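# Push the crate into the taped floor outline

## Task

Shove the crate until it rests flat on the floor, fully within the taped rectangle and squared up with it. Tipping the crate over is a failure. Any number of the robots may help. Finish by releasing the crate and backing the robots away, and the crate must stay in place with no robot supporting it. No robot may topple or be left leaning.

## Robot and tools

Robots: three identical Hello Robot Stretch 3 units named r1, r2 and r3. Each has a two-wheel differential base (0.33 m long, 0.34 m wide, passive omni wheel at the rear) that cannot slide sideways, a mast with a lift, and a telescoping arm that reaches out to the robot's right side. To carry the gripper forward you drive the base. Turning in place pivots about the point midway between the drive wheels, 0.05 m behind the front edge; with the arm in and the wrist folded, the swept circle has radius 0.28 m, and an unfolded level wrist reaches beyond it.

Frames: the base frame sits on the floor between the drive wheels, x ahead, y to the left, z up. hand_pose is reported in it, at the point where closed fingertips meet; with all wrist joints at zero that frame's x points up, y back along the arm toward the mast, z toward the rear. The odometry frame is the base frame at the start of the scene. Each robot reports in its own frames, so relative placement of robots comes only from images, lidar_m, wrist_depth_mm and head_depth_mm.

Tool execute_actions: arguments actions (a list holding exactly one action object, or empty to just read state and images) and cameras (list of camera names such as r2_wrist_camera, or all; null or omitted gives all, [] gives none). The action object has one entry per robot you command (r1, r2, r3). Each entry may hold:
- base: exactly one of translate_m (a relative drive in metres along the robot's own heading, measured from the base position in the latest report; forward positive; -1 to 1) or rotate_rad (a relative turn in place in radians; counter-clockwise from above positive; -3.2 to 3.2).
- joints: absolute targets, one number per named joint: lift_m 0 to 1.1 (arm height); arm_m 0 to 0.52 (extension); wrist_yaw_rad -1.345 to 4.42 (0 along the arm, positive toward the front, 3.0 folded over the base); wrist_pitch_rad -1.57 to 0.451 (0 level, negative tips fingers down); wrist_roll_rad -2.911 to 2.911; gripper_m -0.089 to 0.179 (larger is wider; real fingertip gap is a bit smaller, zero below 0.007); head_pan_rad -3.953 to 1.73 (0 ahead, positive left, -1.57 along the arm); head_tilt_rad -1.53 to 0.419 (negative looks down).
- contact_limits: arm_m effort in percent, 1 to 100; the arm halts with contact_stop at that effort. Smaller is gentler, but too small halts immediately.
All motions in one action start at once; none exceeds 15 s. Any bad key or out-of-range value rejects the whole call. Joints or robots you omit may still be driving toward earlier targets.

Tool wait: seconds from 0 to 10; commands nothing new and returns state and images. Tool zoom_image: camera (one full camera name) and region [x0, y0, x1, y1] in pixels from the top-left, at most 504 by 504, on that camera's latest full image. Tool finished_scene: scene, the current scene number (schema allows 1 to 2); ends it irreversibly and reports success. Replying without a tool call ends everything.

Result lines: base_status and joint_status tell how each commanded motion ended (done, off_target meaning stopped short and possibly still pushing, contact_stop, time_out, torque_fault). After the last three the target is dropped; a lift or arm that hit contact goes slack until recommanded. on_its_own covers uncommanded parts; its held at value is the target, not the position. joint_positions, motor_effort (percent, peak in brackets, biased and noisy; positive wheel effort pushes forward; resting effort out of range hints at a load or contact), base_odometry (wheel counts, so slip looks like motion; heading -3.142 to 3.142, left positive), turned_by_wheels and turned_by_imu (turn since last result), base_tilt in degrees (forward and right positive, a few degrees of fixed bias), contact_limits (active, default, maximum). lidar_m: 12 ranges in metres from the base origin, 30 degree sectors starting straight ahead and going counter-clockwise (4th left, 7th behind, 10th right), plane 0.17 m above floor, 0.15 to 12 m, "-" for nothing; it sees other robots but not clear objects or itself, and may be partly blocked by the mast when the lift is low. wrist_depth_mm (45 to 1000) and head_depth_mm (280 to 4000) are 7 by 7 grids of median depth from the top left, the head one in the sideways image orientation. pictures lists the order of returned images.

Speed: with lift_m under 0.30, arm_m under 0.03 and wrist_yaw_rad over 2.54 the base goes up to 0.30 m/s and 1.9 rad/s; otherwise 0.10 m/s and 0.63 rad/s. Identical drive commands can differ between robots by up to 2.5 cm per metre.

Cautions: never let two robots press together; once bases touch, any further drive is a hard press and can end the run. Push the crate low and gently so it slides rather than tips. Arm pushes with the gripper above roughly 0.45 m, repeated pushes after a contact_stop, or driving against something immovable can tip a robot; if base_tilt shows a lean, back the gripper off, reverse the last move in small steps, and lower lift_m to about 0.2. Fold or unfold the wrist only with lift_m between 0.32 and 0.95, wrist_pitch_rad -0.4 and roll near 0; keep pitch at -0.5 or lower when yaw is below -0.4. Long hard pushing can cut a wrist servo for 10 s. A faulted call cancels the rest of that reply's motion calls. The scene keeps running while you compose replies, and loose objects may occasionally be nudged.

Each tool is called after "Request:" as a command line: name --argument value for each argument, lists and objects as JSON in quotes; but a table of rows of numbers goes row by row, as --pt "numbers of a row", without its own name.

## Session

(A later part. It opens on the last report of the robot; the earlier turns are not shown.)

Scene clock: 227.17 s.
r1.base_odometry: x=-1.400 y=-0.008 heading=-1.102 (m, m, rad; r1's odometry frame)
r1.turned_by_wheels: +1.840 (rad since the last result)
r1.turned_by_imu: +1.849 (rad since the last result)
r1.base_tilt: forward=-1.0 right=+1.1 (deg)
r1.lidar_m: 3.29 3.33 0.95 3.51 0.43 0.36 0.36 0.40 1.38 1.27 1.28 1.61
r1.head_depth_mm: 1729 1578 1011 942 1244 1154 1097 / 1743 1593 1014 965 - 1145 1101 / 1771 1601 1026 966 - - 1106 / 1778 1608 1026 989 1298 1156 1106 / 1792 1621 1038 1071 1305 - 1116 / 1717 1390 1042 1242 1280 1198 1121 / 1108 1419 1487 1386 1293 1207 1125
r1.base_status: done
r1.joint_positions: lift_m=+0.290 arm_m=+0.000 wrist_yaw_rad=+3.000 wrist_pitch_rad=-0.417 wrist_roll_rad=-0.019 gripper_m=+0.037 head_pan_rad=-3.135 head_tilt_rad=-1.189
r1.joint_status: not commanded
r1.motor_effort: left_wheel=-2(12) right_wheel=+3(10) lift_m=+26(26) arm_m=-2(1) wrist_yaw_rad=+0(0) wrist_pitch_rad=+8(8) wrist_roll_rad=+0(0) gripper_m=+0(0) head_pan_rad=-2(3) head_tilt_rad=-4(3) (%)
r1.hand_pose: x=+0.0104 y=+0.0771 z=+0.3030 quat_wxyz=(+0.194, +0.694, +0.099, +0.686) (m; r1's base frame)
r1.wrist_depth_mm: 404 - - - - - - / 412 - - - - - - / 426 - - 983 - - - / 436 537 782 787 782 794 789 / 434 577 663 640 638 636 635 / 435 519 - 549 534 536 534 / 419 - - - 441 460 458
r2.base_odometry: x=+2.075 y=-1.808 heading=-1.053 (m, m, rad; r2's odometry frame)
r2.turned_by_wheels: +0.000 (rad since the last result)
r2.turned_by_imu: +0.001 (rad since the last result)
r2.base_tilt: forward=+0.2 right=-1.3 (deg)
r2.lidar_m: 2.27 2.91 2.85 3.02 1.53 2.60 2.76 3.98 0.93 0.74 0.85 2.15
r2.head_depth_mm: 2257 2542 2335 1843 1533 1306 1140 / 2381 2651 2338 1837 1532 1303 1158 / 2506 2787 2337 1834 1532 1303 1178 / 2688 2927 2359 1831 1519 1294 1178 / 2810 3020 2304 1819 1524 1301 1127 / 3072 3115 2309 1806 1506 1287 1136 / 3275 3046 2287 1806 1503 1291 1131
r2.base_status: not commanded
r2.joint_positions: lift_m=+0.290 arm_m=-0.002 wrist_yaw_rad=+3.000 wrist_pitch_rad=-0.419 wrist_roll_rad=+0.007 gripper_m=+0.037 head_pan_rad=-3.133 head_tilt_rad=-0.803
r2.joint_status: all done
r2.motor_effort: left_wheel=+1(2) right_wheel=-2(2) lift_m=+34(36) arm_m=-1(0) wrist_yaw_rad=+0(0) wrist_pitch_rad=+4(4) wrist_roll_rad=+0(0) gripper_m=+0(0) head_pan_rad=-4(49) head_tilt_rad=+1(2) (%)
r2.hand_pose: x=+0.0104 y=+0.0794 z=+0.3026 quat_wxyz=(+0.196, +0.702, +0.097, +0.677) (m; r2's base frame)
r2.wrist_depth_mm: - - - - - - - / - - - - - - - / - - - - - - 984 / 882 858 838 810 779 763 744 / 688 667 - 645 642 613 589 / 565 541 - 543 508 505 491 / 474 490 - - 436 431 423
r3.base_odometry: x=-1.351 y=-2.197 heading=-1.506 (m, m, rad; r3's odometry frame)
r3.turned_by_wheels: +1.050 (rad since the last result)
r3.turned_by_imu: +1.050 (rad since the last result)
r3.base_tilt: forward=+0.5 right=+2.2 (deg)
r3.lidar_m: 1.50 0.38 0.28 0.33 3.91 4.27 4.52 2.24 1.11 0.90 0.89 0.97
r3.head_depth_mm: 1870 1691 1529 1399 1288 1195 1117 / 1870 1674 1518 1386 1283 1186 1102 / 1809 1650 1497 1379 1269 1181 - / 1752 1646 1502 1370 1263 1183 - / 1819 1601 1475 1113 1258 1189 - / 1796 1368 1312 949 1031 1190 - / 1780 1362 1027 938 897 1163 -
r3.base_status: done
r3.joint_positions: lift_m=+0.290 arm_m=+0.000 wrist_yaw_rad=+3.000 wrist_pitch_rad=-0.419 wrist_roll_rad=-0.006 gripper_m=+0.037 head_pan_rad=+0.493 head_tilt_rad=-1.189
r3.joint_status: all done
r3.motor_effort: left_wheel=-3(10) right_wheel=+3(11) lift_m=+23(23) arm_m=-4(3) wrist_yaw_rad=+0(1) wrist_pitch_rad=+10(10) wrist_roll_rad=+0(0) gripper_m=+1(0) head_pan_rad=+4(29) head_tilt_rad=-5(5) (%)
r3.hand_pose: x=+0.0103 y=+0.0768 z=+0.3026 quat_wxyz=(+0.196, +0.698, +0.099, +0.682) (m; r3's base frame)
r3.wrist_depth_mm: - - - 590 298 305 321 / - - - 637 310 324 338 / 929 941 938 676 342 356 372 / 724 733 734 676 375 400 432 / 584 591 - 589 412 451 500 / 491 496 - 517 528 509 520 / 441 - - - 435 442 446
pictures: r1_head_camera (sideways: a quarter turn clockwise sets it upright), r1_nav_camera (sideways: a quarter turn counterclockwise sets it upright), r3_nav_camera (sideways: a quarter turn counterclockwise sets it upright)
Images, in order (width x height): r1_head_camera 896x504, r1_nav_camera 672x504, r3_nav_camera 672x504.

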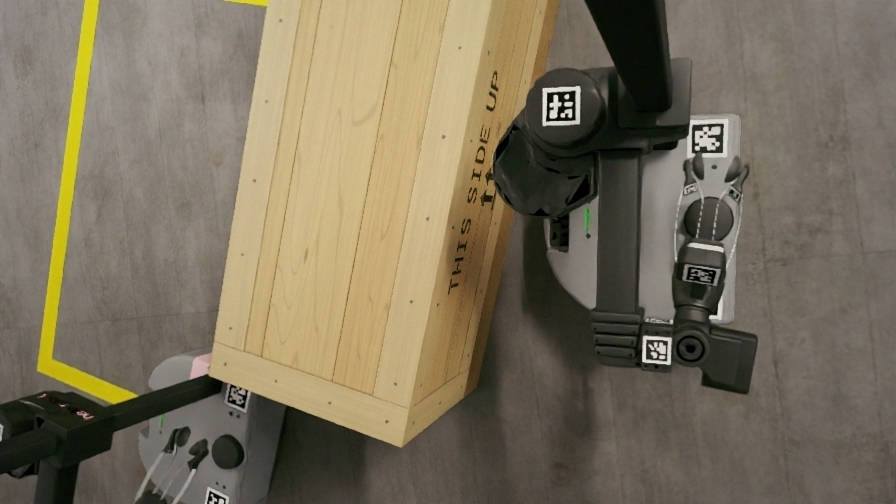

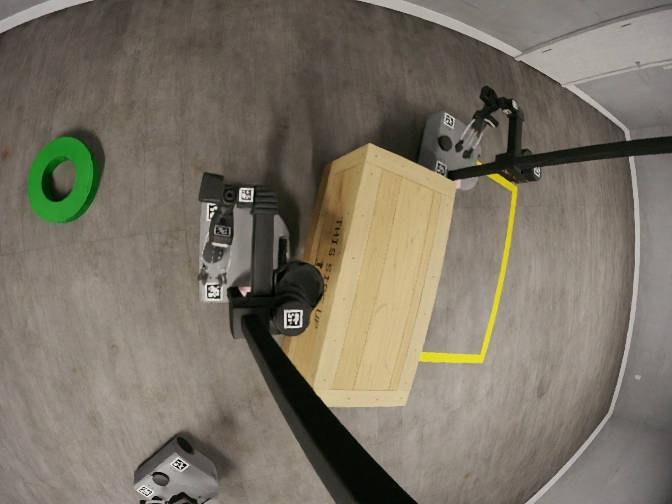

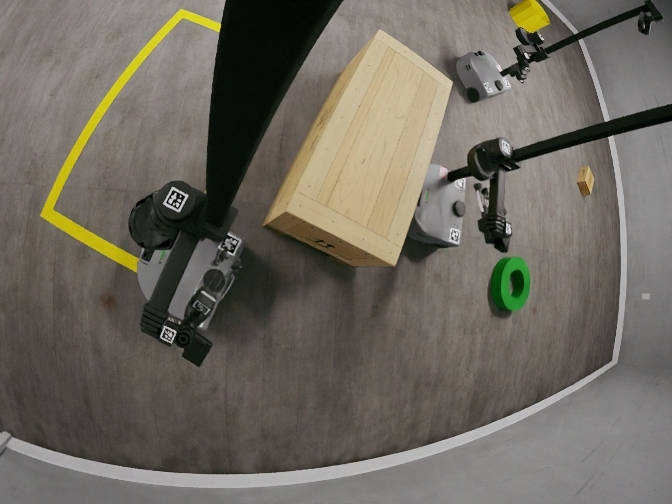

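Request:
execute_actions --actions '[{"r1":{"base":{"rotate_rad":-1.05}},"r3":{"base":{"translate_m":0.88}},"r2":{"base":{"translate_m":0.56}}}]' --cameras '[]'

Request:
execute_actions --actions '[{"r1":{"base":{"translate_m":-0.075}},"r3":{"base":{"rotate_rad":1.6},"joints":{"head_pan_rad":0.4}},"r2":{"base":{"rotate_rad":0.95},"joints":{"head_tilt_rad":-1.0}}}]' --cameras '[]'

Request:
execute_actions --actions '[{"r1":{"base":{"rotate_rad":1.05},"joints":{"lift_m":0.53}},"r3":{"base":{"translate_m":0.2}}}]' --cameras '["r1_head_camera","r2_head_camera","r3_head_camera"]'

Scene clock: 237.10 s.
r1.base_odometry: x=-1.400 y=-0.008 heading=-2.152 (m, m, rad; r1's odometry frame)
r1.turned_by_wheels: -1.050 (rad since the last result)
r1.turned_by_imu: -1.055 (rad since the last result)
r1.base_tilt: forward=-1.1 right=+1.2 (deg)
r1.lidar_m: 1.29 1.62 3.29 0.82 2.46 3.50 0.43 0.36 0.36 0.40 0.58 0.58
r1.head_depth_mm: 1717 1585 1450 1344 1266 1155 1094 / 1752 1586 1453 1347 - 1147 1100 / 1766 1585 1475 1362 - - 1107 / 1781 1613 1079 1224 1292 1154 1114 / 1786 1628 1038 984 1274 - 1116 / 1807 1635 1041 963 1084 1199 1126 / 1831 1656 1050 971 921 1187 1129
r1.base_status: done
r1.joint_positions: lift_m=+0.290 arm_m=+0.000 wrist_yaw_rad=+3.000 wrist_pitch_rad=-0.417 wrist_roll_rad=-0.019 gripper_m=+0.037 head_pan_rad=-3.135 head_tilt_rad=-1.189
r1.joint_status: not commanded
r1.motor_effort: left_wheel=+3(13) right_wheel=-1(5) lift_m=+26(26) arm_m=-1(1) wrist_yaw_rad=+0(2) wrist_pitch_rad=+8(8) wrist_roll_rad=+0(0) gripper_m=-1(1) head_pan_rad=-3(3) head_tilt_rad=-4(4) (%)
r1.hand_pose: x=+0.0104 y=+0.0771 z=+0.3030 quat_wxyz=(+0.194, +0.694, +0.099, +0.686) (m; r1's base frame)
r1.wrist_depth_mm: - - - - - - - / - - - - - - - / - - 776 - - - - / 811 775 775 792 808 672 688 / 636 624 661 630 636 614 548 / 525 524 - 552 544 524 537 / 466 - - - 443 458 456
r2.base_odometry: x=+2.352 y=-2.294 heading=-1.053 (m, m, rad; r2's odometry frame)
r2.turned_by_wheels: +0.000 (rad since the last result)
r2.turned_by_imu: +0.003 (rad since the last result)
r2.base_tilt: forward=+0.2 right=-1.3 (deg)
r2.lidar_m: 1.79 2.59 2.54 2.69 1.76 3.04 3.23 4.67 0.94 0.69 1.42 1.69
r2.head_depth_mm: 2660 2899 2351 1852 1534 1315 1143 / 2786 3038 2337 1839 1521 1304 1157 / 2953 3097 2336 1845 1536 1302 1181 / 3108 3100 2297 1842 1510 1287 1172 / 3348 3170 2349 1834 1519 1295 1136 / 3609 3091 2290 1814 1512 1295 1129 / 3835 3138 2303 1830 1514 1285 1125
r2.base_status: done
r2.joint_positions: lift_m=+0.290 arm_m=-0.002 wrist_yaw_rad=+3.000 wrist_pitch_rad=-0.419 wrist_roll_rad=+0.007 gripper_m=+0.037 head_pan_rad=-3.133 head_tilt_rad=-0.803
r2.joint_status: not commanded
r2.motor_effort: left_wheel=+1(8) right_wheel=-2(4) lift_m=+34(35) arm_m=-1(1) wrist_yaw_rad=+0(1) wrist_pitch_rad=+4(4) wrist_roll_rad=+0(0) gripper_m=+0(0) head_pan_rad=-4(4) head_tilt_rad=+1(1) (%)
r2.hand_pose: x=+0.0104 y=+0.0794 z=+0.3026 quat_wxyz=(+0.196, +0.702, +0.097, +0.677) (m; r2's base frame)
r2.wrist_depth_mm: - - - - - - - / - - - - - - - / - - - - - - 981 / 897 869 831 812 795 762 737 / 684 673 - 634 649 613 588 / 559 546 - 545 507 511 496 / 467 491 - - 437 432 418
r3.base_odometry: x=-1.294 y=-3.076 heading=-1.506 (m, m, rad; r3's odometry frame)
r3.turned_by_wheels: +0.000 (rad since the last result)
r3.turned_by_imu: +0.001 (rad since the last result)
r3.base_tilt: forward=+0.5 right=+2.2 (deg)
r3.lidar_m: 0.96 3.50 1.44 0.70 0.59 0.50 5.39 1.43 0.71 0.57 0.57 0.62
r3.head_depth_mm: 1847 1663 1512 1404 1281 1195 1115 / 1851 1676 1523 1390 1285 1186 1104 / 1841 1661 1503 1391 1271 1187 - / 1833 1641 1496 1371 1263 1181 - / 1802 1623 1486 1361 1251 1193 - / 1798 1620 1410 1346 1246 1175 - / 1773 1614 1403 1333 1237 1162 -
r3.base_status: done
r3.joint_positions: lift_m=+0.290 arm_m=+0.000 wrist_yaw_rad=+3.000 wrist_pitch_rad=-0.419 wrist_roll_rad=-0.006 gripper_m=+0.037 head_pan_rad=+0.493 head_tilt_rad=-1.189
r3.joint_status: not commanded
r3.motor_effort: left_wheel=-2(7) right_wheel=+3(9) lift_m=+22(23) arm_m=-3(3) wrist_yaw_rad=+0(1) wrist_pitch_rad=+10(10) wrist_roll_rad=+0(0) gripper_m=+1(0) head_pan_rad=+3(3) head_tilt_rad=-5(6) (%)
r3.hand_pose: x=+0.0103 y=+0.0768 z=+0.3026 quat_wxyz=(+0.196, +0.698, +0.099, +0.682) (m; r3's base frame)
r3.wrist_depth_mm: 581 - - - - - - / 581 - 867 - - - - / 580 796 712 885 - 860 - / 563 705 740 755 751 706 709 / 559 596 - 607 630 607 635 / 492 497 - 525 519 515 523 / 437 - - - 433 448 447
pictures: none
No camera images: the call's "cameras" was empty. Leave "cameras" out to get every camera's image.

Scene clock: 239.53 s.
r1.base_odometry: x=-1.359 y=+0.055 heading=-2.152 (m, m, rad; r1's odometry frame)
r1.turned_by_wheels: +0.000 (rad since the last result)
r1.turned_by_imu: +0.000 (rad since the last result)
r1.base_tilt: forward=-1.1 right=+1.2 (deg)
r1.lidar_m: 1.36 1.70 3.32 0.81 2.42 3.43 0.37 0.31 0.31 0.34 0.56 0.76
r1.head_depth_mm: 1749 1575 1451 1334 1258 1160 1098 / 1745 1578 1456 1343 - 1149 1105 / 1751 1604 1458 1355 - - 1104 / 1769 1611 1475 1049 1290 1163 1112 / 1792 1625 1040 963 1096 - 1121 / 1813 1641 1045 966 923 1189 1128 / 1821 1648 1505 968 902 1081 1128
r1.base_status: done
r1.joint_positions: lift_m=+0.290 arm_m=+0.000 wrist_yaw_rad=+3.000 wrist_pitch_rad=-0.417 wrist_roll_rad=-0.019 gripper_m=+0.037 head_pan_rad=-3.135 head_tilt_rad=-1.189
r1.joint_status: not commanded
r1.motor_effort: left_wheel=+2(9) right_wheel=-1(6) lift_m=+26(26) arm_m=-1(1) wrist_yaw_rad=+1(0) wrist_pitch_rad=+8(8) wrist_roll_rad=+0(0) gripper_m=+0(0) head_pan_rad=-3(3) head_tilt_rad=-3(4) (%)
r1.hand_pose: x=+0.0104 y=+0.0771 z=+0.3030 quat_wxyz=(+0.194, +0.694, +0.099, +0.686) (m; r1's base frame)
r1.wrist_depth_mm: - - - - - - - / - - 851 - - - - / - - 715 888 - - - / 787 784 710 762 788 720 725 / 628 632 651 637 638 639 569 / 522 526 - 544 545 534 534 / 464 - - - 444 459 461
r2.base_odometry: x=+2.352 y=-2.294 heading=-0.103 (m, m, rad; r2's odometry frame)
r2.turned_by_wheels: +0.950 (rad since the last result)
r2.turned_by_imu: +0.937 (rad since the last result)
r2.base_tilt: forward=+0.2 right=-1.3 (deg)
r2.lidar_m: 2.53 2.61 1.76 1.77 3.15 4.18 0.94 0.69 1.42 1.69 1.74 2.32
r2.head_depth_mm: 2769 2180 1843 1592 1383 1244 1072 / 2744 2197 1829 1578 1377 1243 1063 / 2728 2177 1832 1558 1377 1282 - / 2715 2165 1497 1532 1368 - - / 2706 2158 1324 1491 1358 1236 - / 2660 1507 1083 1335 1323 1212 - / 2641 1488 1066 1152 1299 1201 1090
r2.base_status: done
r2.joint_positions: lift_m=+0.290 arm_m=-0.002 wrist_yaw_rad=+3.000 wrist_pitch_rad=-0.419 wrist_roll_rad=+0.007 gripper_m=+0.037 head_pan_rad=-3.134 head_tilt_rad=-0.988
r2.joint_status: all done
r2.motor_effort: left_wheel=-2(7) right_wheel=+2(9) lift_m=+35(35) arm_m=-1(0) wrist_yaw_rad=-1(1) wrist_pitch_rad=+4(4) wrist_roll_rad=+0(0) gripper_m=+0(0) head_pan_rad=-4(4) head_tilt_rad=-6(24) (%)
r2.hand_pose: x=+0.0104 y=+0.0794 z=+0.3026 quat_wxyz=(+0.196, +0.702, +0.097, +0.677) (m; r2's base frame)
r2.wrist_depth_mm: - - - - - - - / - - - - - - - / - - - - - - 998 / 916 846 824 813 790 763 746 / 689 663 - 643 646 612 586 / 556 549 - 536 507 504 488 / 466 489 - - 433 427 422
r3.base_odometry: x=-1.294 y=-3.076 heading=+0.094 (m, m, rad; r3's odometry frame)
r3.turned_by_wheels: +1.600 (rad since the last result)
r3.turned_by_imu: +1.598 (rad since the last result)
r3.base_tilt: forward=+0.5 right=+2.2 (deg)
r3.lidar_m: 0.76 0.58 0.50 5.36 1.37 0.70 0.57 0.57 0.63 0.99 3.50 1.44
r3.head_depth_mm: 1802 1673 1529 1399 1288 1192 1111 / 1845 1067 1481 1389 1278 1186 1107 / 1835 1045 1303 1382 1269 1185 - / 1835 1264 1288 1362 1261 1184 - / 1278 1186 1432 1354 1258 1197 - / 1256 1133 1071 1290 1242 1179 - / 1750 1120 1023 1016 1236 1160 -
r3.base_status: done
r3.joint_positions: lift_m=+0.290 arm_m=+0.000 wrist_yaw_rad=+3.000 wrist_pitch_rad=-0.419 wrist_roll_rad=-0.006 gripper_m=+0.037 head_pan_rad=+0.407 head_tilt_rad=-1.189
r3.joint_status: all done
r3.motor_effort: left_wheel=-3(11) right_wheel=+3(12) lift_m=+23(23) arm_m=-3(3) wrist_yaw_rad=-1(0) wrist_pitch_rad=+10(10) wrist_roll_rad=+0(0) gripper_m=+0(1) head_pan_rad=-2(12) head_tilt_rad=-5(6) (%)
r3.hand_pose: x=+0.0103 y=+0.0768 z=+0.3026 quat_wxyz=(+0.196, +0.698, +0.099, +0.682) (m; r3's base frame)
r3.wrist_depth_mm: - - - - 683 442 453 / - - - - 676 472 491 / 959 881 968 - 699 519 543 / 728 727 735 750 687 572 617 / 585 587 - 600 609 617 624 / 496 503 - 531 543 511 526 / 443 - - - 434 446 449
pictures: none
No camera images: the call's "cameras" was empty. Leave "cameras" out to get every camera's image.

Scene clock: 242.53 s.
r1.base_odometry: x=-1.359 y=+0.055 heading=-1.102 (m, m, rad; r1's odometry frame)
r1.turned_by_wheels: +1.050 (rad since the last result)
r1.turned_by_imu: +1.060 (rad since the last result)
r1.base_tilt: forward=-1.0 right=+1.0 (deg)
r1.lidar_m: 3.32 0.81 2.42 3.44 0.37 0.31 0.31 0.34 0.56 0.56 1.36 1.70
r1.head_depth_mm: 1746 1574 1008 950 - 1151 1096 / 1740 1593 1018 961 - 1157 1106 / 1767 1616 1021 971 - - 1106 / 1773 1623 1031 974 1281 - 1117 / 1786 1637 1041 984 1299 1173 1116 / 1806 1643 1046 1002 1305 - 1121 / 1816 1648 1506 1354 1282 1207 1128
r1.base_status: done
r1.joint_positions: lift_m=+0.530 arm_m=+0.000 wrist_yaw_rad=+3.000 wrist_pitch_rad=-0.417 wrist_roll_rad=-0.019 gripper_m=+0.037 head_pan_rad=-3.135 head_tilt_rad=-1.189
r1.joint_status: all done
r1.motor_effort: left_wheel=-3(11) right_wheel=+3(7) lift_m=+32(33) arm_m=-2(1) wrist_yaw_rad=+1(0) wrist_pitch_rad=+8(8) wrist_roll_rad=+0(0) gripper_m=+0(1) head_pan_rad=-3(3) head_tilt_rad=-4(4) (%)
r1.hand_pose: x=+0.0104 y=+0.0771 z=+0.5427 quat_wxyz=(+0.194, +0.694, +0.099, +0.686) (m; r1's base frame)
r1.wrist_depth_mm: - - - - - - 631 / - - - - - - 590 / - - - - - - - / - - - - - - - / 415 499 - - 994 784 756 / 377 506 - 833 863 732 640 / 377 507 735 711 697 710 690
r2.base_odometry: x=+2.352 y=-2.294 heading=-0.103 (m, m, rad; r2's odometry frame)
r2.turned_by_wheels: +0.000 (rad since the last result)
r2.turned_by_imu: +0.001 (rad since the last result)
r2.base_tilt: forward=+0.2 right=-1.3 (deg)
r2.lidar_m: 2.53 2.61 1.76 1.76 3.15 4.18 0.94 0.80 1.24 1.69 1.74 2.32
r2.head_depth_mm: 2731 2210 1815 1583 1383 1244 1075 / 2694 2213 1855 1564 1378 1237 1062 / 2728 2190 1820 1557 1375 1270 - / 2700 2168 1497 1537 1370 - - / 2707 2150 1331 1513 1360 1233 - / 2699 1496 1338 1377 1360 1207 - / 2628 846 1331 1346 1354 1200 1085
r2.base_status: not commanded
r2.joint_positions: lift_m=+0.290 arm_m=-0.002 wrist_yaw_rad=+3.000 wrist_pitch_rad=-0.419 wrist_roll_rad=+0.007 gripper_m=+0.037 head_pan_rad=-3.134 head_tilt_rad=-0.988
r2.joint_status: not commanded
r2.motor_effort: left_wheel=-2(2) right_wheel=+2(2) lift_m=+35(36) arm_m=+0(1) wrist_yaw_rad=-1(0) wrist_pitch_rad=+4(4) wrist_roll_rad=+0(0) gripper_m=+0(1) head_pan_rad=-3(4) head_tilt_rad=-6(6) (%)
r2.hand_pose: x=+0.0104 y=+0.0794 z=+0.3026 quat_wxyz=(+0.196, +0.702, +0.097, +0.677) (m; r2's base frame)
r2.wrist_depth_mm: - - - - - - - / - - - - - - - / - - - - - - 991 / 880 856 831 816 768 759 743 / 689 660 - 639 632 601 593 / 552 553 - 544 514 501 493 / 466 492 - - 436 433 424
r3.base_odometry: x=-1.095 y=-3.057 heading=+0.094 (m, m, rad; r3's odometry frame)
r3.turned_by_wheels: +0.000 (rad since the last result)
r3.turned_by_imu: +0.000 (rad since the last result)
r3.base_tilt: forward=+0.5 right=+2.2 (deg)
r3.lidar_m: 0.56 0.59 0.42 0.41 1.83 0.93 0.76 0.76 0.83 1.32 3.43 1.25
r3.head_depth_mm: 1871 1680 1509 1403 1282 1193 1110 / 1858 1674 1509 1391 1280 1187 1106 / 1763 1653 686 1361 1277 1173 - / 708 700 668 1197 1264 1187 - / 711 1123 1261 1210 1251 1187 - / 1808 1119 1074 1303 1250 1172 - / 1782 1126 1026 975 1207 1163 -
r3.base_status: done
r3.joint_positions: lift_m=+0.290 arm_m=+0.000 wrist_yaw_rad=+3.000 wrist_pitch_rad=-0.419 wrist_roll_rad=-0.006 gripper_m=+0.037 head_pan_rad=+0.407 head_tilt_rad=-1.189
r3.joint_status: not commanded
r3.motor_effort: left_wheel=-3(6) right_wheel=+3(9) lift_m=+23(22) arm_m=-3(4) wrist_yaw_rad=+0(0) wrist_pitch_rad=+10(10) wrist_roll_rad=+0(0) gripper_m=+0(1) head_pan_rad=-2(2) head_tilt_rad=-5(5) (%)
r3.hand_pose: x=+0.0103 y=+0.0768 z=+0.3026 quat_wxyz=(+0.196, +0.698, +0.099, +0.682) (m; r3's base frame)
r3.wrist_depth_mm: - - - 653 425 439 456 / - - - 673 455 476 491 / 955 902 954 724 505 527 542 / 719 750 740 699 547 583 565 / 593 582 - 595 598 606 425 / 500 500 - 527 525 511 417 / 441 - - - 440 449 423
pictures: r1_head_camera (sideways: a quarter turn clockwise sets it upright), r2_head_camera (sideways: a quarter turn clockwise sets it upright), r3_head_camera (sideways: a quarter turn clockwise sets it upright)
Images, in order (width x height): r1_head_camera 896x504, r2_head_camera 896x504, r3_head_camera 896x504.

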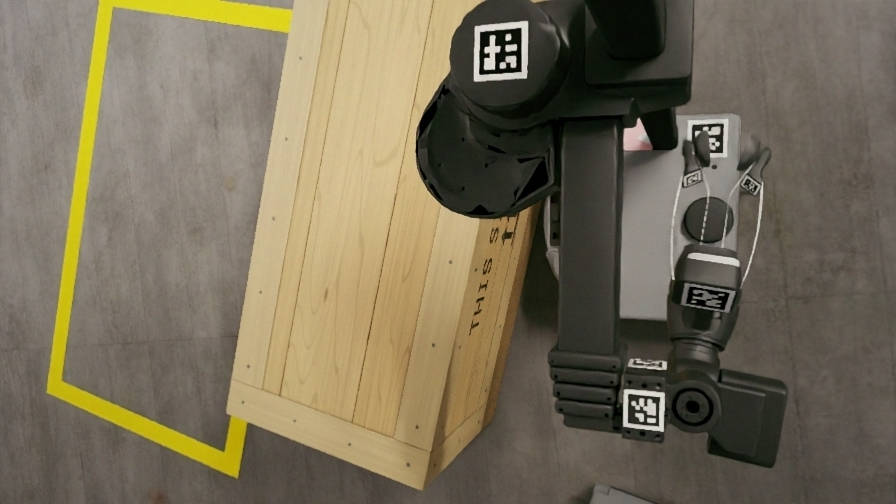

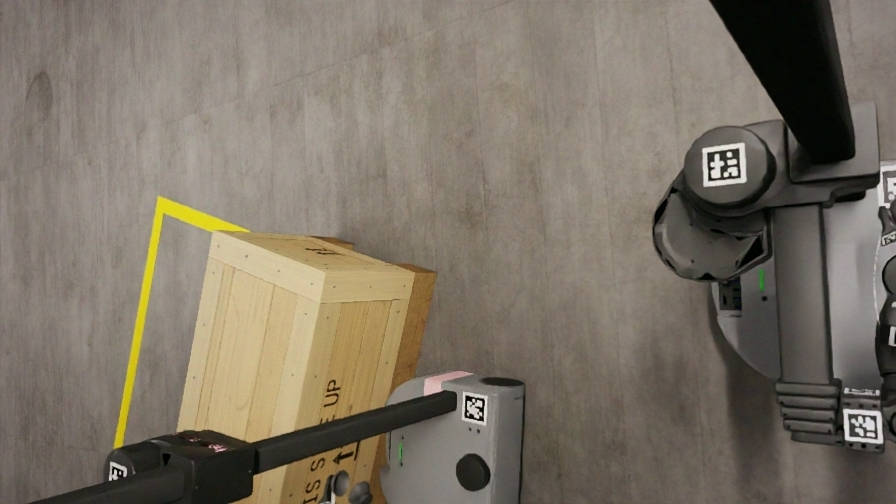

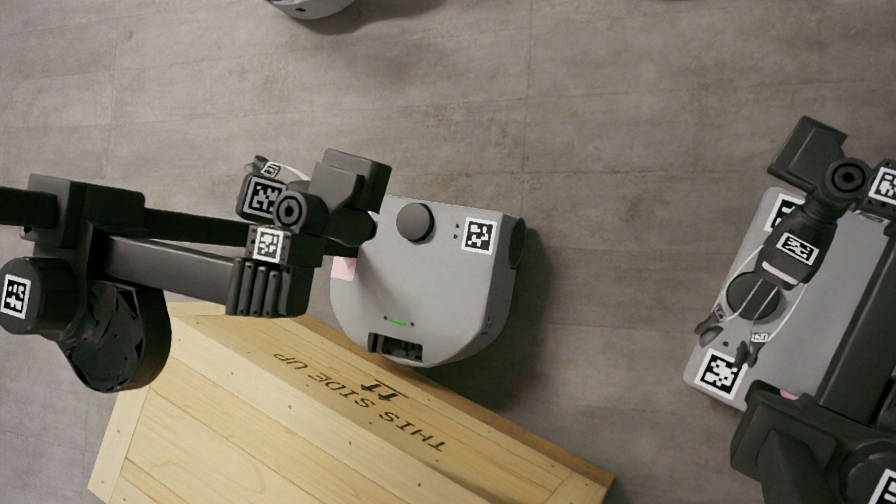

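Request:
execute_actions --actions '[{"r1":{"base":{"translate_m":-0.025}},"r3":{"base":{"translate_m":0.22},"joints":{"head_pan_rad":-3.14}},"r2":{"base":{"translate_m":-0.45},"joints":{"head_tilt_rad":-1.2}}}]' --cameras '[]'

Request:
execute_actions --actions '[{"r3":{"base":{"rotate_rad":-1.31},"joints":{"lift_m":0.31}},"r2":{"joints":{"lift_m":0.74}}}]' --cameras '["r1_head_camera","r2_head_camera","r3_head_camera"]'

Scene clock: 250.90 s.
r1.base_odometry: x=-1.370 y=+0.077 heading=-1.102 (m, m, rad; r1's odometry frame)
r1.turned_by_wheels: +0.000 (rad since the last result)
r1.turned_by_imu: +0.000 (rad since the last result)
r1.base_tilt: forward=-1.1 right=+1.1 (deg)
r1.lidar_m: 3.33 3.39 0.47 3.40 0.34 0.28 0.28 0.32 0.41 0.35 1.36 1.71
r1.head_depth_mm: 1736 1574 1014 947 - 1118 959 / 1739 1577 1016 969 - 1156 1093 / 1754 1603 1032 973 - - 1109 / 1774 1615 1030 962 1202 - 1108 / 1791 1620 1040 979 1297 1175 1120 / 1816 1652 1041 994 1314 - 1116 / 1817 1644 1504 1202 1292 1031 1021
r1.base_status: done
r1.joint_positions: lift_m=+0.530 arm_m=+0.000 wrist_yaw_rad=+3.000 wrist_pitch_rad=-0.417 wrist_roll_rad=-0.019 gripper_m=+0.037 head_pan_rad=-3.135 head_tilt_rad=-1.189
r1.joint_status: not commanded
r1.motor_effort: left_wheel=-2(9) right_wheel=+2(3) lift_m=+32(32) arm_m=-1(1) wrist_yaw_rad=+0(0) wrist_pitch_rad=+8(8) wrist_roll_rad=+0(0) gripper_m=+1(1) head_pan_rad=-3(3) head_tilt_rad=-3(4) (%)
r1.hand_pose: x=+0.0104 y=+0.0771 z=+0.5427 quat_wxyz=(+0.194, +0.694, +0.099, +0.686) (m; r1's base frame)
r1.wrist_depth_mm: - - - - - - - / - - - 513 543 - - / - - - - 442 355 - / - - - - 752 400 - / 414 463 - - 763 936 997 / 357 463 - 701 648 847 858 / 353 466 719 598 546 668 733
r2.base_odometry: x=+1.904 y=-2.248 heading=-0.103 (m, m, rad; r2's odometry frame)
r2.turned_by_wheels: +0.000 (rad since the last result)
r2.turned_by_imu: +0.001 (rad since the last result)
r2.base_tilt: forward=+0.3 right=-1.3 (deg)
r2.lidar_m: 2.98 3.07 1.92 3.02 3.13 4.16 0.49 0.42 0.46 1.70 1.75 2.34
r2.head_depth_mm: 1920 1720 1545 1403 1323 1176 1111 / 1907 1703 1552 1397 1303 1172 1113 / 1906 1698 1522 1397 - - 1099 / 1898 1697 1094 1353 - - 1100 / 1885 1671 1060 1267 1296 - 1093 / 1867 1167 1055 1200 1238 - 1081 / 1822 1154 1044 1045 1139 1168 1085
r2.base_status: done
r2.joint_positions: lift_m=+0.290 arm_m=-0.002 wrist_yaw_rad=+3.000 wrist_pitch_rad=-0.419 wrist_roll_rad=+0.007 gripper_m=+0.037 head_pan_rad=-3.134 head_tilt_rad=-1.186
r2.joint_status: all done
r2.motor_effort: left_wheel=-2(9) right_wheel=+2(5) lift_m=+35(35) arm_m=-1(0) wrist_yaw_rad=+0(0) wrist_pitch_rad=+4(3) wrist_roll_rad=+0(0) gripper_m=+0(0) head_pan_rad=-3(4) head_tilt_rad=-7(23) (%)
r2.hand_pose: x=+0.0104 y=+0.0794 z=+0.3026 quat_wxyz=(+0.196, +0.702, +0.097, +0.677) (m; r2's base frame)
r2.wrist_depth_mm: - - - - - - - / - - - - - - - / - - - - - - 986 / 868 850 825 826 795 765 739 / 675 668 - 638 647 605 592 / 554 550 - 542 514 504 497 / 471 487 - - 437 430 421
r3.base_odometry: x=-0.875 y=-3.036 heading=+0.094 (m, m, rad; r3's odometry frame)
r3.turned_by_wheels: +0.000 (rad since the last result)
r3.turned_by_imu: +0.001 (rad since the last result)
r3.base_tilt: forward=+0.5 right=+2.2 (deg)
r3.lidar_m: 0.38 0.35 0.43 0.41 0.42 1.18 0.97 0.96 1.06 1.67 3.35 3.70
r3.head_depth_mm: 1237 1587 1522 1397 1312 1024 1016 / 1182 1497 1519 1391 1284 1163 1101 / 1127 1424 1502 1375 1303 - 1100 / 1078 1339 1493 1369 - - 1080 / 1028 1270 1465 1358 1276 - 1082 / 984 1209 1432 1343 1257 - 1076 / 946 1145 1411 1337 1245 1148 1072
r3.base_status: done
r3.joint_positions: lift_m=+0.290 arm_m=+0.000 wrist_yaw_rad=+3.000 wrist_pitch_rad=-0.419 wrist_roll_rad=-0.006 gripper_m=+0.037 head_pan_rad=-3.133 head_tilt_rad=-1.189
r3.joint_status: all done
r3.motor_effort: left_wheel=-3(9) right_wheel=+3(11) lift_m=+23(23) arm_m=-3(4) wrist_yaw_rad=-1(1) wrist_pitch_rad=+10(10) wrist_roll_rad=+0(0) gripper_m=+0(1) head_pan_rad=-1(28) head_tilt_rad=-5(6) (%)
r3.hand_pose: x=+0.0103 y=+0.0768 z=+0.3026 quat_wxyz=(+0.196, +0.698, +0.099, +0.682) (m; r3's base frame)
r3.wrist_depth_mm: - - 389 412 426 443 457 / - - 428 448 458 474 492 / 943 906 477 480 501 521 547 / 709 727 505 534 548 485 511 / 594 598 - 581 417 389 389 / 498 506 - 528 378 326 323 / 439 - - - 432 299 280
pictures: none
No camera images: the call's "cameras" was empty. Leave "cameras" out to get every camera's image.

Scene clock: 255.83 s.
r1.base_odometry: x=-1.370 y=+0.077 heading=-1.102 (m, m, rad; r1's odometry frame)
r1.turned_by_wheels: +0.000 (rad since the last result)
r1.turned_by_imu: +0.001 (rad since the last result)
r1.base_tilt: forward=-1.0 right=+1.2 (deg)
r1.lidar_m: 3.34 3.39 0.47 3.43 0.34 0.28 0.28 0.32 0.51 0.23 1.36 1.70
r1.head_depth_mm: 1728 1592 1008 951 - 1120 961 / 1757 1586 1012 959 - 1154 1087 / 1758 1604 1024 965 - - 1103 / 1766 1605 1034 964 1194 - 1111 / 1795 1617 1038 981 1284 1154 1115 / 1800 1641 1051 995 1315 - 1118 / 1818 1662 1524 1199 683 667 1115
r1.base_status: not commanded
r1.joint_positions: lift_m=+0.530 arm_m=+0.000 wrist_yaw_rad=+3.000 wrist_pitch_rad=-0.417 wrist_roll_rad=-0.019 gripper_m=+0.037 head_pan_rad=-3.135 head_tilt_rad=-1.189
r1.joint_status: not commanded
r1.motor_effort: left_wheel=-2(3) right_wheel=+2(2) lift_m=+32(32) arm_m=-1(1) wrist_yaw_rad=+0(1) wrist_pitch_rad=+8(8) wrist_roll_rad=+0(0) gripper_m=+0(1) head_pan_rad=-3(3) head_tilt_rad=-4(3) (%)
r1.hand_pose: x=+0.0104 y=+0.0771 z=+0.5427 quat_wxyz=(+0.194, +0.694, +0.099, +0.686) (m; r1's base frame)
r1.wrist_depth_mm: - - - - - - - / - - - - - - - / - - - - - - - / - - - - - - - / 408 460 - 995 766 - - / 361 469 - 696 645 853 865 / 354 471 729 599 549 693 723
r2.base_odometry: x=+1.904 y=-2.248 heading=-0.103 (m, m, rad; r2's odometry frame)
r2.turned_by_wheels: +0.000 (rad since the last result)
r2.turned_by_imu: +0.001 (rad since the last result)
r2.base_tilt: forward=+0.2 right=-1.4 (deg)
r2.lidar_m: 2.98 3.05 1.92 3.03 3.11 4.17 0.49 0.43 0.46 1.71 1.75 2.33
r2.head_depth_mm: 1905 1719 1568 - - 1172 1117 / 1918 1711 1576 - - 1181 1103 / 1896 1688 1592 - - - 1098 / 1886 1682 1095 - - - 1094 / 1861 1683 1056 1255 - - 1086 / 1863 1165 1052 1200 - 1199 1074 / 1854 1161 1041 1046 - 1189 1081
r2.base_status: not commanded
r2.joint_positions: lift_m=+0.740 arm_m=-0.002 wrist_yaw_rad=+3.000 wrist_pitch_rad=-0.419 wrist_roll_rad=+0.007 gripper_m=+0.037 head_pan_rad=-3.134 head_tilt_rad=-1.186
r2.joint_status: all done
r2.motor_effort: left_wheel=-2(1) right_wheel=+2(2) lift_m=+45(47) arm_m=-1(1) wrist_yaw_rad=-1(0) wrist_pitch_rad=+4(4) wrist_roll_rad=+0(0) gripper_m=+0(0) head_pan_rad=-4(4) head_tilt_rad=-7(7) (%)
r2.hand_pose: x=+0.0104 y=+0.0794 z=+0.7523 quat_wxyz=(+0.196, +0.702, +0.097, +0.677) (m; r2's base frame)
r2.wrist_depth_mm: - - - - - - - / - - - - - - - / - - - - - - - / - - - - - - - / - - - - - - - / - - - - - - - / 952 984 - 927 937 897 885
r3.base_odometry: x=-0.875 y=-3.036 heading=-1.216 (m, m, rad; r3's odometry frame)
r3.turned_by_wheels: -1.310 (rad since the last result)
r3.turned_by_imu: -1.313 (rad since the last result)
r3.base_tilt: forward=+0.5 right=+2.2 (deg)
r3.lidar_m: 2.78 3.40 0.79 0.35 0.48 0.41 0.41 1.52 1.03 0.96 0.98 1.25
r3.head_depth_mm: 1865 1682 1067 980 1053 533 1115 / 1875 1664 1064 986 1113 1019 1102 / 1853 1660 1050 990 1208 - 1097 / 1830 1639 1046 994 - - 1081 / 1830 1632 1470 1342 1275 - 1085 / 1798 1618 1476 1351 1251 - 1078 / 1772 1601 1456 1338 1242 1152 1067
r3.base_status: done
r3.joint_positions: lift_m=+0.310 arm_m=+0.000 wrist_yaw_rad=+3.000 wrist_pitch_rad=-0.419 wrist_roll_rad=-0.006 gripper_m=+0.037 head_pan_rad=-3.134 head_tilt_rad=-1.189
r3.joint_status: all done
r3.motor_effort: left_wheel=+2(10) right_wheel=-1(8) lift_m=+29(33) arm_m=-3(4) wrist_yaw_rad=-1(0) wrist_pitch_rad=+10(10) wrist_roll_rad=+0(0) gripper_m=+0(0) head_pan_rad=-2(1) head_tilt_rad=-5(5) (%)
r3.hand_pose: x=+0.0103 y=+0.0768 z=+0.3223 quat_wxyz=(+0.196, +0.698, +0.099, +0.682) (m; r3's base frame)
r3.wrist_depth_mm: 435 - - - - - - / 429 - - - - - - / 438 534 582 714 773 - - / 444 525 485 729 748 790 804 / 421 400 - 620 644 652 647 / 451 360 - 528 559 538 545 / 436 - - - 456 459 473
pictures: r1_head_camera (sideways: a quarter turn clockwise sets it upright), r2_head_camera (sideways: a quarter turn clockwise sets it upright), r3_head_camera (sideways: a quarter turn clockwise sets it upright)
Images, in order (width x height): r1_head_camera 896x504, r2_head_camera 896x504, r3_head_camera 896x504.

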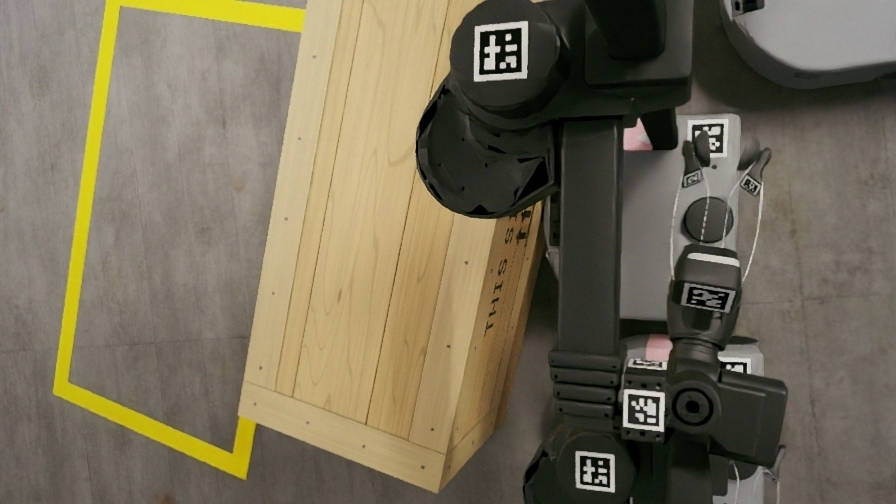

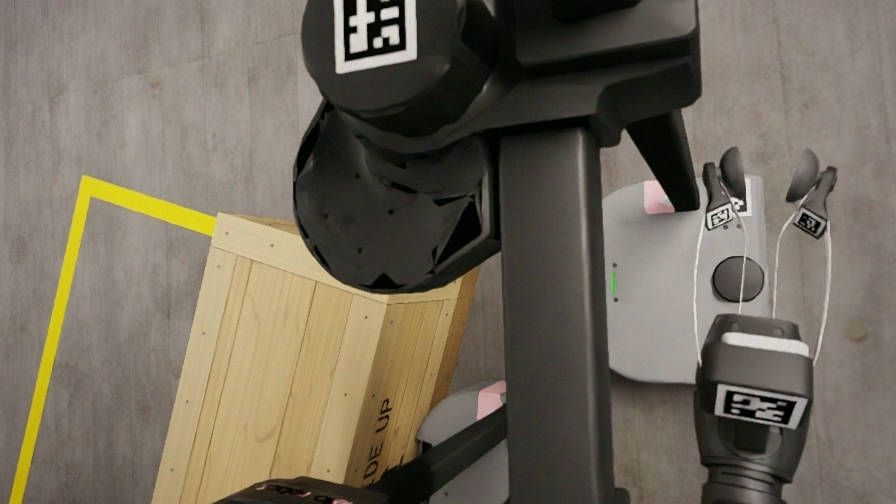

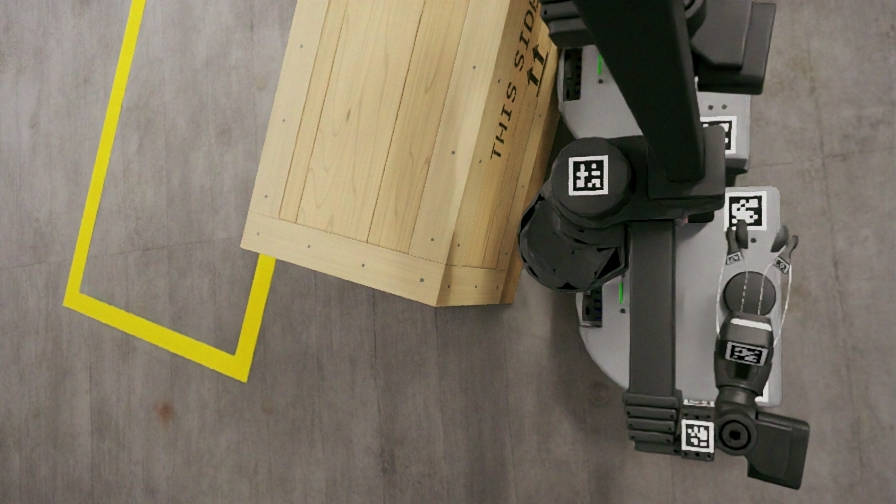

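Request:
execute_actions --actions '[{"r3":{"base":{"rotate_rad":0.07}},"r2":{"base":{"rotate_rad":-0.03}},"r1":{"base":{"rotate_rad":0.05}}}]' --cameras '[]'

Request:
execute_actions --actions '[{"r3":{"base":{"translate_m":-0.13}},"r2":{"base":{"translate_m":-0.2}}}]' --cameras '["r1_head_camera","r2_head_camera","r3_head_camera"]'

Scene clock: 260.37 s.
r1.base_odometry: x=-1.370 y=+0.077 heading=-1.052 (m, m, rad; r1's odometry frame)
r1.turned_by_wheels: +0.050 (rad since the last result)
r1.turned_by_imu: +0.051 (rad since the last result)
r1.base_tilt: forward=-1.1 right=+1.1 (deg)
r1.lidar_m: 3.35 3.41 0.47 3.44 0.33 0.28 0.28 0.33 0.56 0.24 1.37 1.78
r1.head_depth_mm: 1744 1578 1010 950 - 1149 958 / 1741 1589 1017 965 - 1150 1096 / 1768 1593 1027 966 - - 1105 / 1773 1620 1027 965 1217 - 1124 / 1796 1633 1042 979 1298 1158 1115 / 1808 1643 1047 1004 1322 - 1117 / 1834 1660 1512 1362 689 658 1123
r1.base_status: done
r1.joint_positions: lift_m=+0.530 arm_m=+0.000 wrist_yaw_rad=+3.000 wrist_pitch_rad=-0.417 wrist_roll_rad=-0.019 gripper_m=+0.037 head_pan_rad=-3.135 head_tilt_rad=-1.189
r1.joint_status: not commanded
r1.motor_effort: left_wheel=-2(9) right_wheel=+2(6) lift_m=+32(32) arm_m=-1(1) wrist_yaw_rad=+0(1) wrist_pitch_rad=+8(8) wrist_roll_rad=+0(0) gripper_m=+1(0) head_pan_rad=-3(3) head_tilt_rad=-3(3) (%)
r1.hand_pose: x=+0.0104 y=+0.0771 z=+0.5427 quat_wxyz=(+0.194, +0.694, +0.099, +0.686) (m; r1's base frame)
r1.wrist_depth_mm: - - - - - - - / - - - - - - - / - - - - - - - / 510 511 - - - - - / 416 441 - - 751 - 991 / 357 450 - 725 642 816 843 / 347 453 733 638 542 590 717
r2.base_odometry: x=+1.904 y=-2.248 heading=-0.133 (m, m, rad; r2's odometry frame)
r2.turned_by_wheels: -0.030 (rad since the last result)
r2.turned_by_imu: -0.029 (rad since the last result)
r2.base_tilt: forward=+0.2 right=-1.3 (deg)
r2.lidar_m: 2.98 3.03 1.92 3.02 3.09 4.08 0.49 0.43 0.46 1.71 1.74 2.27
r2.head_depth_mm: 1914 1710 1586 - - 1176 1114 / 1916 1705 1576 - - 1171 1106 / 1908 1694 1581 - - - 1092 / 1888 1686 1089 - - - 1097 / 1868 1663 1049 1235 - - 1086 / 1874 1159 1054 1204 - 1199 1084 / 1856 1149 1060 1151 - 1199 1075
r2.base_status: done
r2.joint_positions: lift_m=+0.740 arm_m=-0.002 wrist_yaw_rad=+3.000 wrist_pitch_rad=-0.419 wrist_roll_rad=+0.007 gripper_m=+0.037 head_pan_rad=-3.134 head_tilt_rad=-1.186
r2.joint_status: not commanded
r2.motor_effort: left_wheel=+1(2) right_wheel=-2(1) lift_m=+45(44) arm_m=+0(0) wrist_yaw_rad=-1(0) wrist_pitch_rad=+4(4) wrist_roll_rad=+0(0) gripper_m=+0(0) head_pan_rad=-4(4) head_tilt_rad=-7(8) (%)
r2.hand_pose: x=+0.0104 y=+0.0794 z=+0.7523 quat_wxyz=(+0.196, +0.702, +0.097, +0.677) (m; r2's base frame)
r2.wrist_depth_mm: - - - - - - - / - - - - - - - / - - - - - - - / - - - - - - - / - - - - - - - / - - - - - - - / 991 991 - 932 926 888 873
r3.base_odometry: x=-0.875 y=-3.036 heading=-1.146 (m, m, rad; r3's odometry frame)
r3.turned_by_wheels: +0.070 (rad since the last result)
r3.turned_by_imu: +0.071 (rad since the last result)
r3.base_tilt: forward=+0.5 right=+2.2 (deg)
r3.lidar_m: 3.33 3.47 0.80 0.35 0.46 0.41 0.41 1.40 1.00 0.96 0.99 1.33
r3.head_depth_mm: 1875 1693 1065 980 1061 527 1098 / 1844 1684 1071 980 1116 1018 1102 / 1833 1664 1055 989 1199 - 1102 / 1824 1641 1470 1000 - - 1085 / 1814 1619 1487 1359 1276 - 1080 / 1809 1612 1466 1342 1262 - 1081 / 1778 1605 1466 1339 1245 1152 1066
r3.base_status: done
r3.joint_positions: lift_m=+0.310 arm_m=+0.000 wrist_yaw_rad=+3.000 wrist_pitch_rad=-0.419 wrist_roll_rad=-0.006 gripper_m=+0.037 head_pan_rad=-3.134 head_tilt_rad=-1.189
r3.joint_status: not commanded
r3.motor_effort: left_wheel=-3(5) right_wheel=+4(7) lift_m=+29(29) arm_m=-3(3) wrist_yaw_rad=-1(1) wrist_pitch_rad=+10(10) wrist_roll_rad=+0(0) gripper_m=+0(0) head_pan_rad=-2(2) head_tilt_rad=-5(5) (%)
r3.hand_pose: x=+0.0103 y=+0.0768 z=+0.3223 quat_wxyz=(+0.196, +0.698, +0.099, +0.682) (m; r3's base frame)
r3.wrist_depth_mm: 419 - - - - - - / 408 - 818 - - - - / 415 504 589 726 722 - - / 426 523 503 723 745 785 779 / 434 398 - 602 646 629 654 / 445 382 - 524 553 537 542 / 435 - - - 459 458 466
pictures: none
No camera images: the call's "cameras" was empty. Leave "cameras" out to get every camera's image.

Scene clock: 263.87 s.
r1.base_odometry: x=-1.370 y=+0.077 heading=-1.052 (m, m, rad; r1's odometry frame)
r1.turned_by_wheels: +0.000 (rad since the last result)
r1.turned_by_imu: +0.000 (rad since the last result)
r1.base_tilt: forward=-1.1 right=+1.1 (deg)
r1.lidar_m: 3.35 3.43 0.37 0.38 0.33 0.28 0.28 0.33 0.29 0.37 1.37 1.78
r1.head_depth_mm: 1729 1576 1005 948 - 1007 1068 / 1752 1595 1017 965 - 1123 1098 / 1750 1600 1023 973 - - 1106 / 1788 1627 1033 962 1216 - 1113 / 1783 1621 1041 974 1290 1180 1118 / 1806 1640 1042 986 822 - 1115 / 1818 1657 1497 742 821 1184 1131
r1.base_status: not commanded
r1.joint_positions: lift_m=+0.530 arm_m=+0.000 wrist_yaw_rad=+3.000 wrist_pitch_rad=-0.417 wrist_roll_rad=-0.019 gripper_m=+0.037 head_pan_rad=-3.135 head_tilt_rad=-1.189
r1.joint_status: not commanded
r1.motor_effort: left_wheel=-3(2) right_wheel=+3(4) lift_m=+32(32) arm_m=-1(1) wrist_yaw_rad=+0(0) wrist_pitch_rad=+8(8) wrist_roll_rad=+0(0) gripper_m=+1(0) head_pan_rad=-3(2) head_tilt_rad=-4(4) (%)
r1.hand_pose: x=+0.0104 y=+0.0771 z=+0.5427 quat_wxyz=(+0.194, +0.694, +0.099, +0.686) (m; r1's base frame)
r1.wrist_depth_mm: - - - - - - - / - - - - - - - / - - - - - - - / 512 508 - - - - - / 414 439 - 738 - - - / 358 446 - 636 874 843 841 / 346 452 542 546 678 732 729
r2.base_odometry: x=+1.706 y=-2.221 heading=-0.133 (m, m, rad; r2's odometry frame)
r2.turned_by_wheels: +0.000 (rad since the last result)
r2.turned_by_imu: +0.001 (rad since the last result)
r2.base_tilt: forward=+0.2 right=-1.3 (deg)
r2.lidar_m: 3.17 3.25 2.02 3.01 3.10 4.02 0.29 0.34 0.29 0.37 1.75 2.29
r2.head_depth_mm: 1928 1715 1597 - - 1172 1115 / 1911 1707 1571 - - 1171 1107 / 1883 1693 1578 - - - 1090 / 1876 1680 1575 - - - 1098 / 1871 1679 1057 965 - - 1080 / 1866 1672 1048 967 - 1070 1084 / 1844 1656 1048 977 - 1045 1075
r2.base_status: done
r2.joint_positions: lift_m=+0.740 arm_m=-0.002 wrist_yaw_rad=+3.000 wrist_pitch_rad=-0.419 wrist_roll_rad=+0.007 gripper_m=+0.037 head_pan_rad=-3.134 head_tilt_rad=-1.186
r2.joint_status: not commanded
r2.motor_effort: left_wheel=+0(4) right_wheel=-1(5) lift_m=+45(44) arm_m=+0(1) wrist_yaw_rad=-1(0) wrist_pitch_rad=+4(4) wrist_roll_rad=+0(0) gripper_m=+0(1) head_pan_rad=-4(4) head_tilt_rad=-7(7) (%)
r2.hand_pose: x=+0.0104 y=+0.0794 z=+0.7523 quat_wxyz=(+0.196, +0.702, +0.097, +0.677) (m; r2's base frame)
r2.wrist_depth_mm: - - - - - - - / - - - - - - - / - - - - - - - / - - - - - - - / - - - - - - - / - - - - - - - / 984 984 - 931 911 894 875
r3.base_odometry: x=-0.929 y=-2.918 heading=-1.146 (m, m, rad; r3's odometry frame)
r3.turned_by_wheels: +0.000 (rad since the last result)
r3.turned_by_imu: +0.001 (rad since the last result)
r3.base_tilt: forward=+0.5 right=+2.2 (deg)
r3.lidar_m: 3.45 3.59 0.37 0.38 0.32 0.29 0.29 1.40 1.01 0.97 1.00 1.34
r3.head_depth_mm: 1857 1694 1537 980 919 1029 961 / 1861 1675 1516 969 925 1016 989 / 1820 1645 1056 968 917 - 1077 / 1829 1651 1484 972 - - 1081 / 1812 1638 1492 1355 1286 - 1079 / 1806 1610 1471 1347 1254 - 1073 / 1770 1601 1465 1340 1240 1150 1065
r3.base_status: done
r3.joint_positions: lift_m=+0.310 arm_m=+0.000 wrist_yaw_rad=+3.000 wrist_pitch_rad=-0.419 wrist_roll_rad=-0.006 gripper_m=+0.037 head_pan_rad=-3.134 head_tilt_rad=-1.189
r3.joint_status: not commanded
r3.motor_effort: left_wheel=-2(10) right_wheel=+3(3) lift_m=+29(29) arm_m=-3(3) wrist_yaw_rad=+0(0) wrist_pitch_rad=+10(10) wrist_roll_rad=+0(0) gripper_m=+0(0) head_pan_rad=-1(2) head_tilt_rad=-6(5) (%)
r3.hand_pose: x=+0.0103 y=+0.0768 z=+0.3223 quat_wxyz=(+0.196, +0.698, +0.099, +0.682) (m; r3's base frame)
r3.wrist_depth_mm: 361 - 600 - - - - / 294 - 654 882 - - - / 301 357 644 702 767 - - / 307 366 499 508 744 805 808 / 310 399 - 406 615 637 652 / 320 431 - 394 555 538 538 / 316 - - - 451 463 467
pictures: r1_head_camera (sideways: a quarter turn clockwise sets it upright), r2_head_camera (sideways: a quarter turn clockwise sets it upright), r3_head_camera (sideways: a quarter turn clockwise sets it upright)
Images, in order (width x height): r1_head_camera 896x504, r2_head_camera 896x504, r3_head_camera 896x504.

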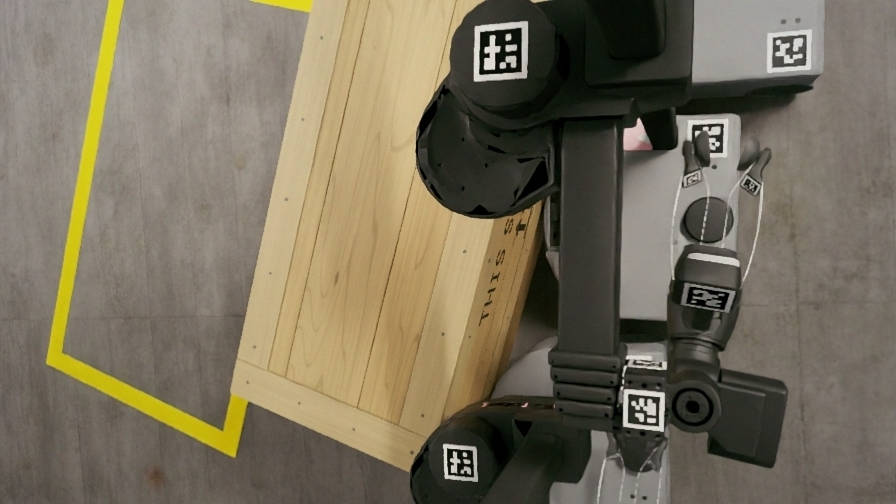

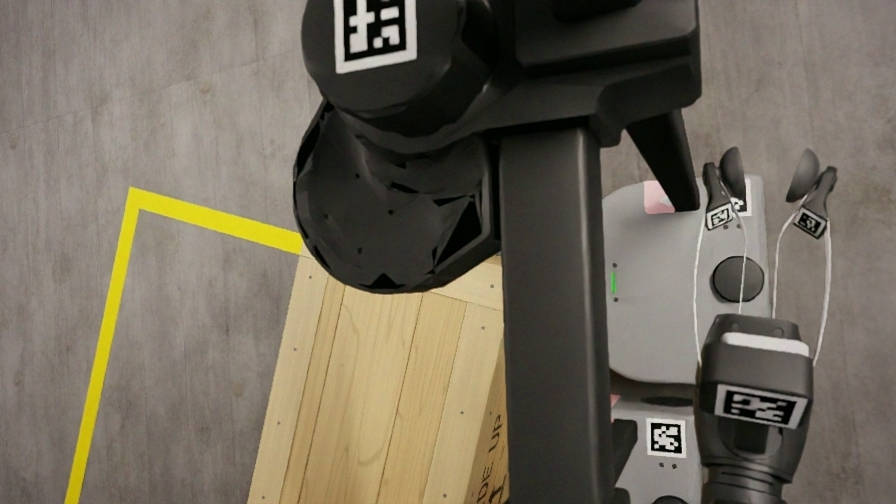

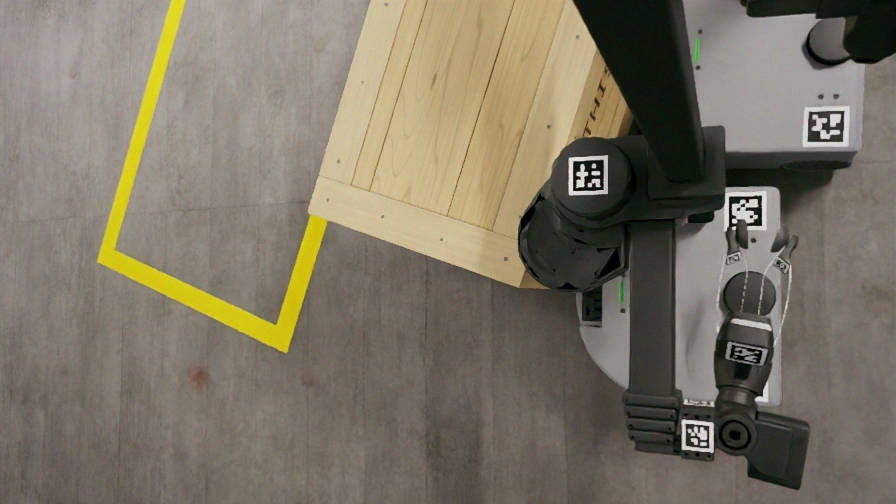

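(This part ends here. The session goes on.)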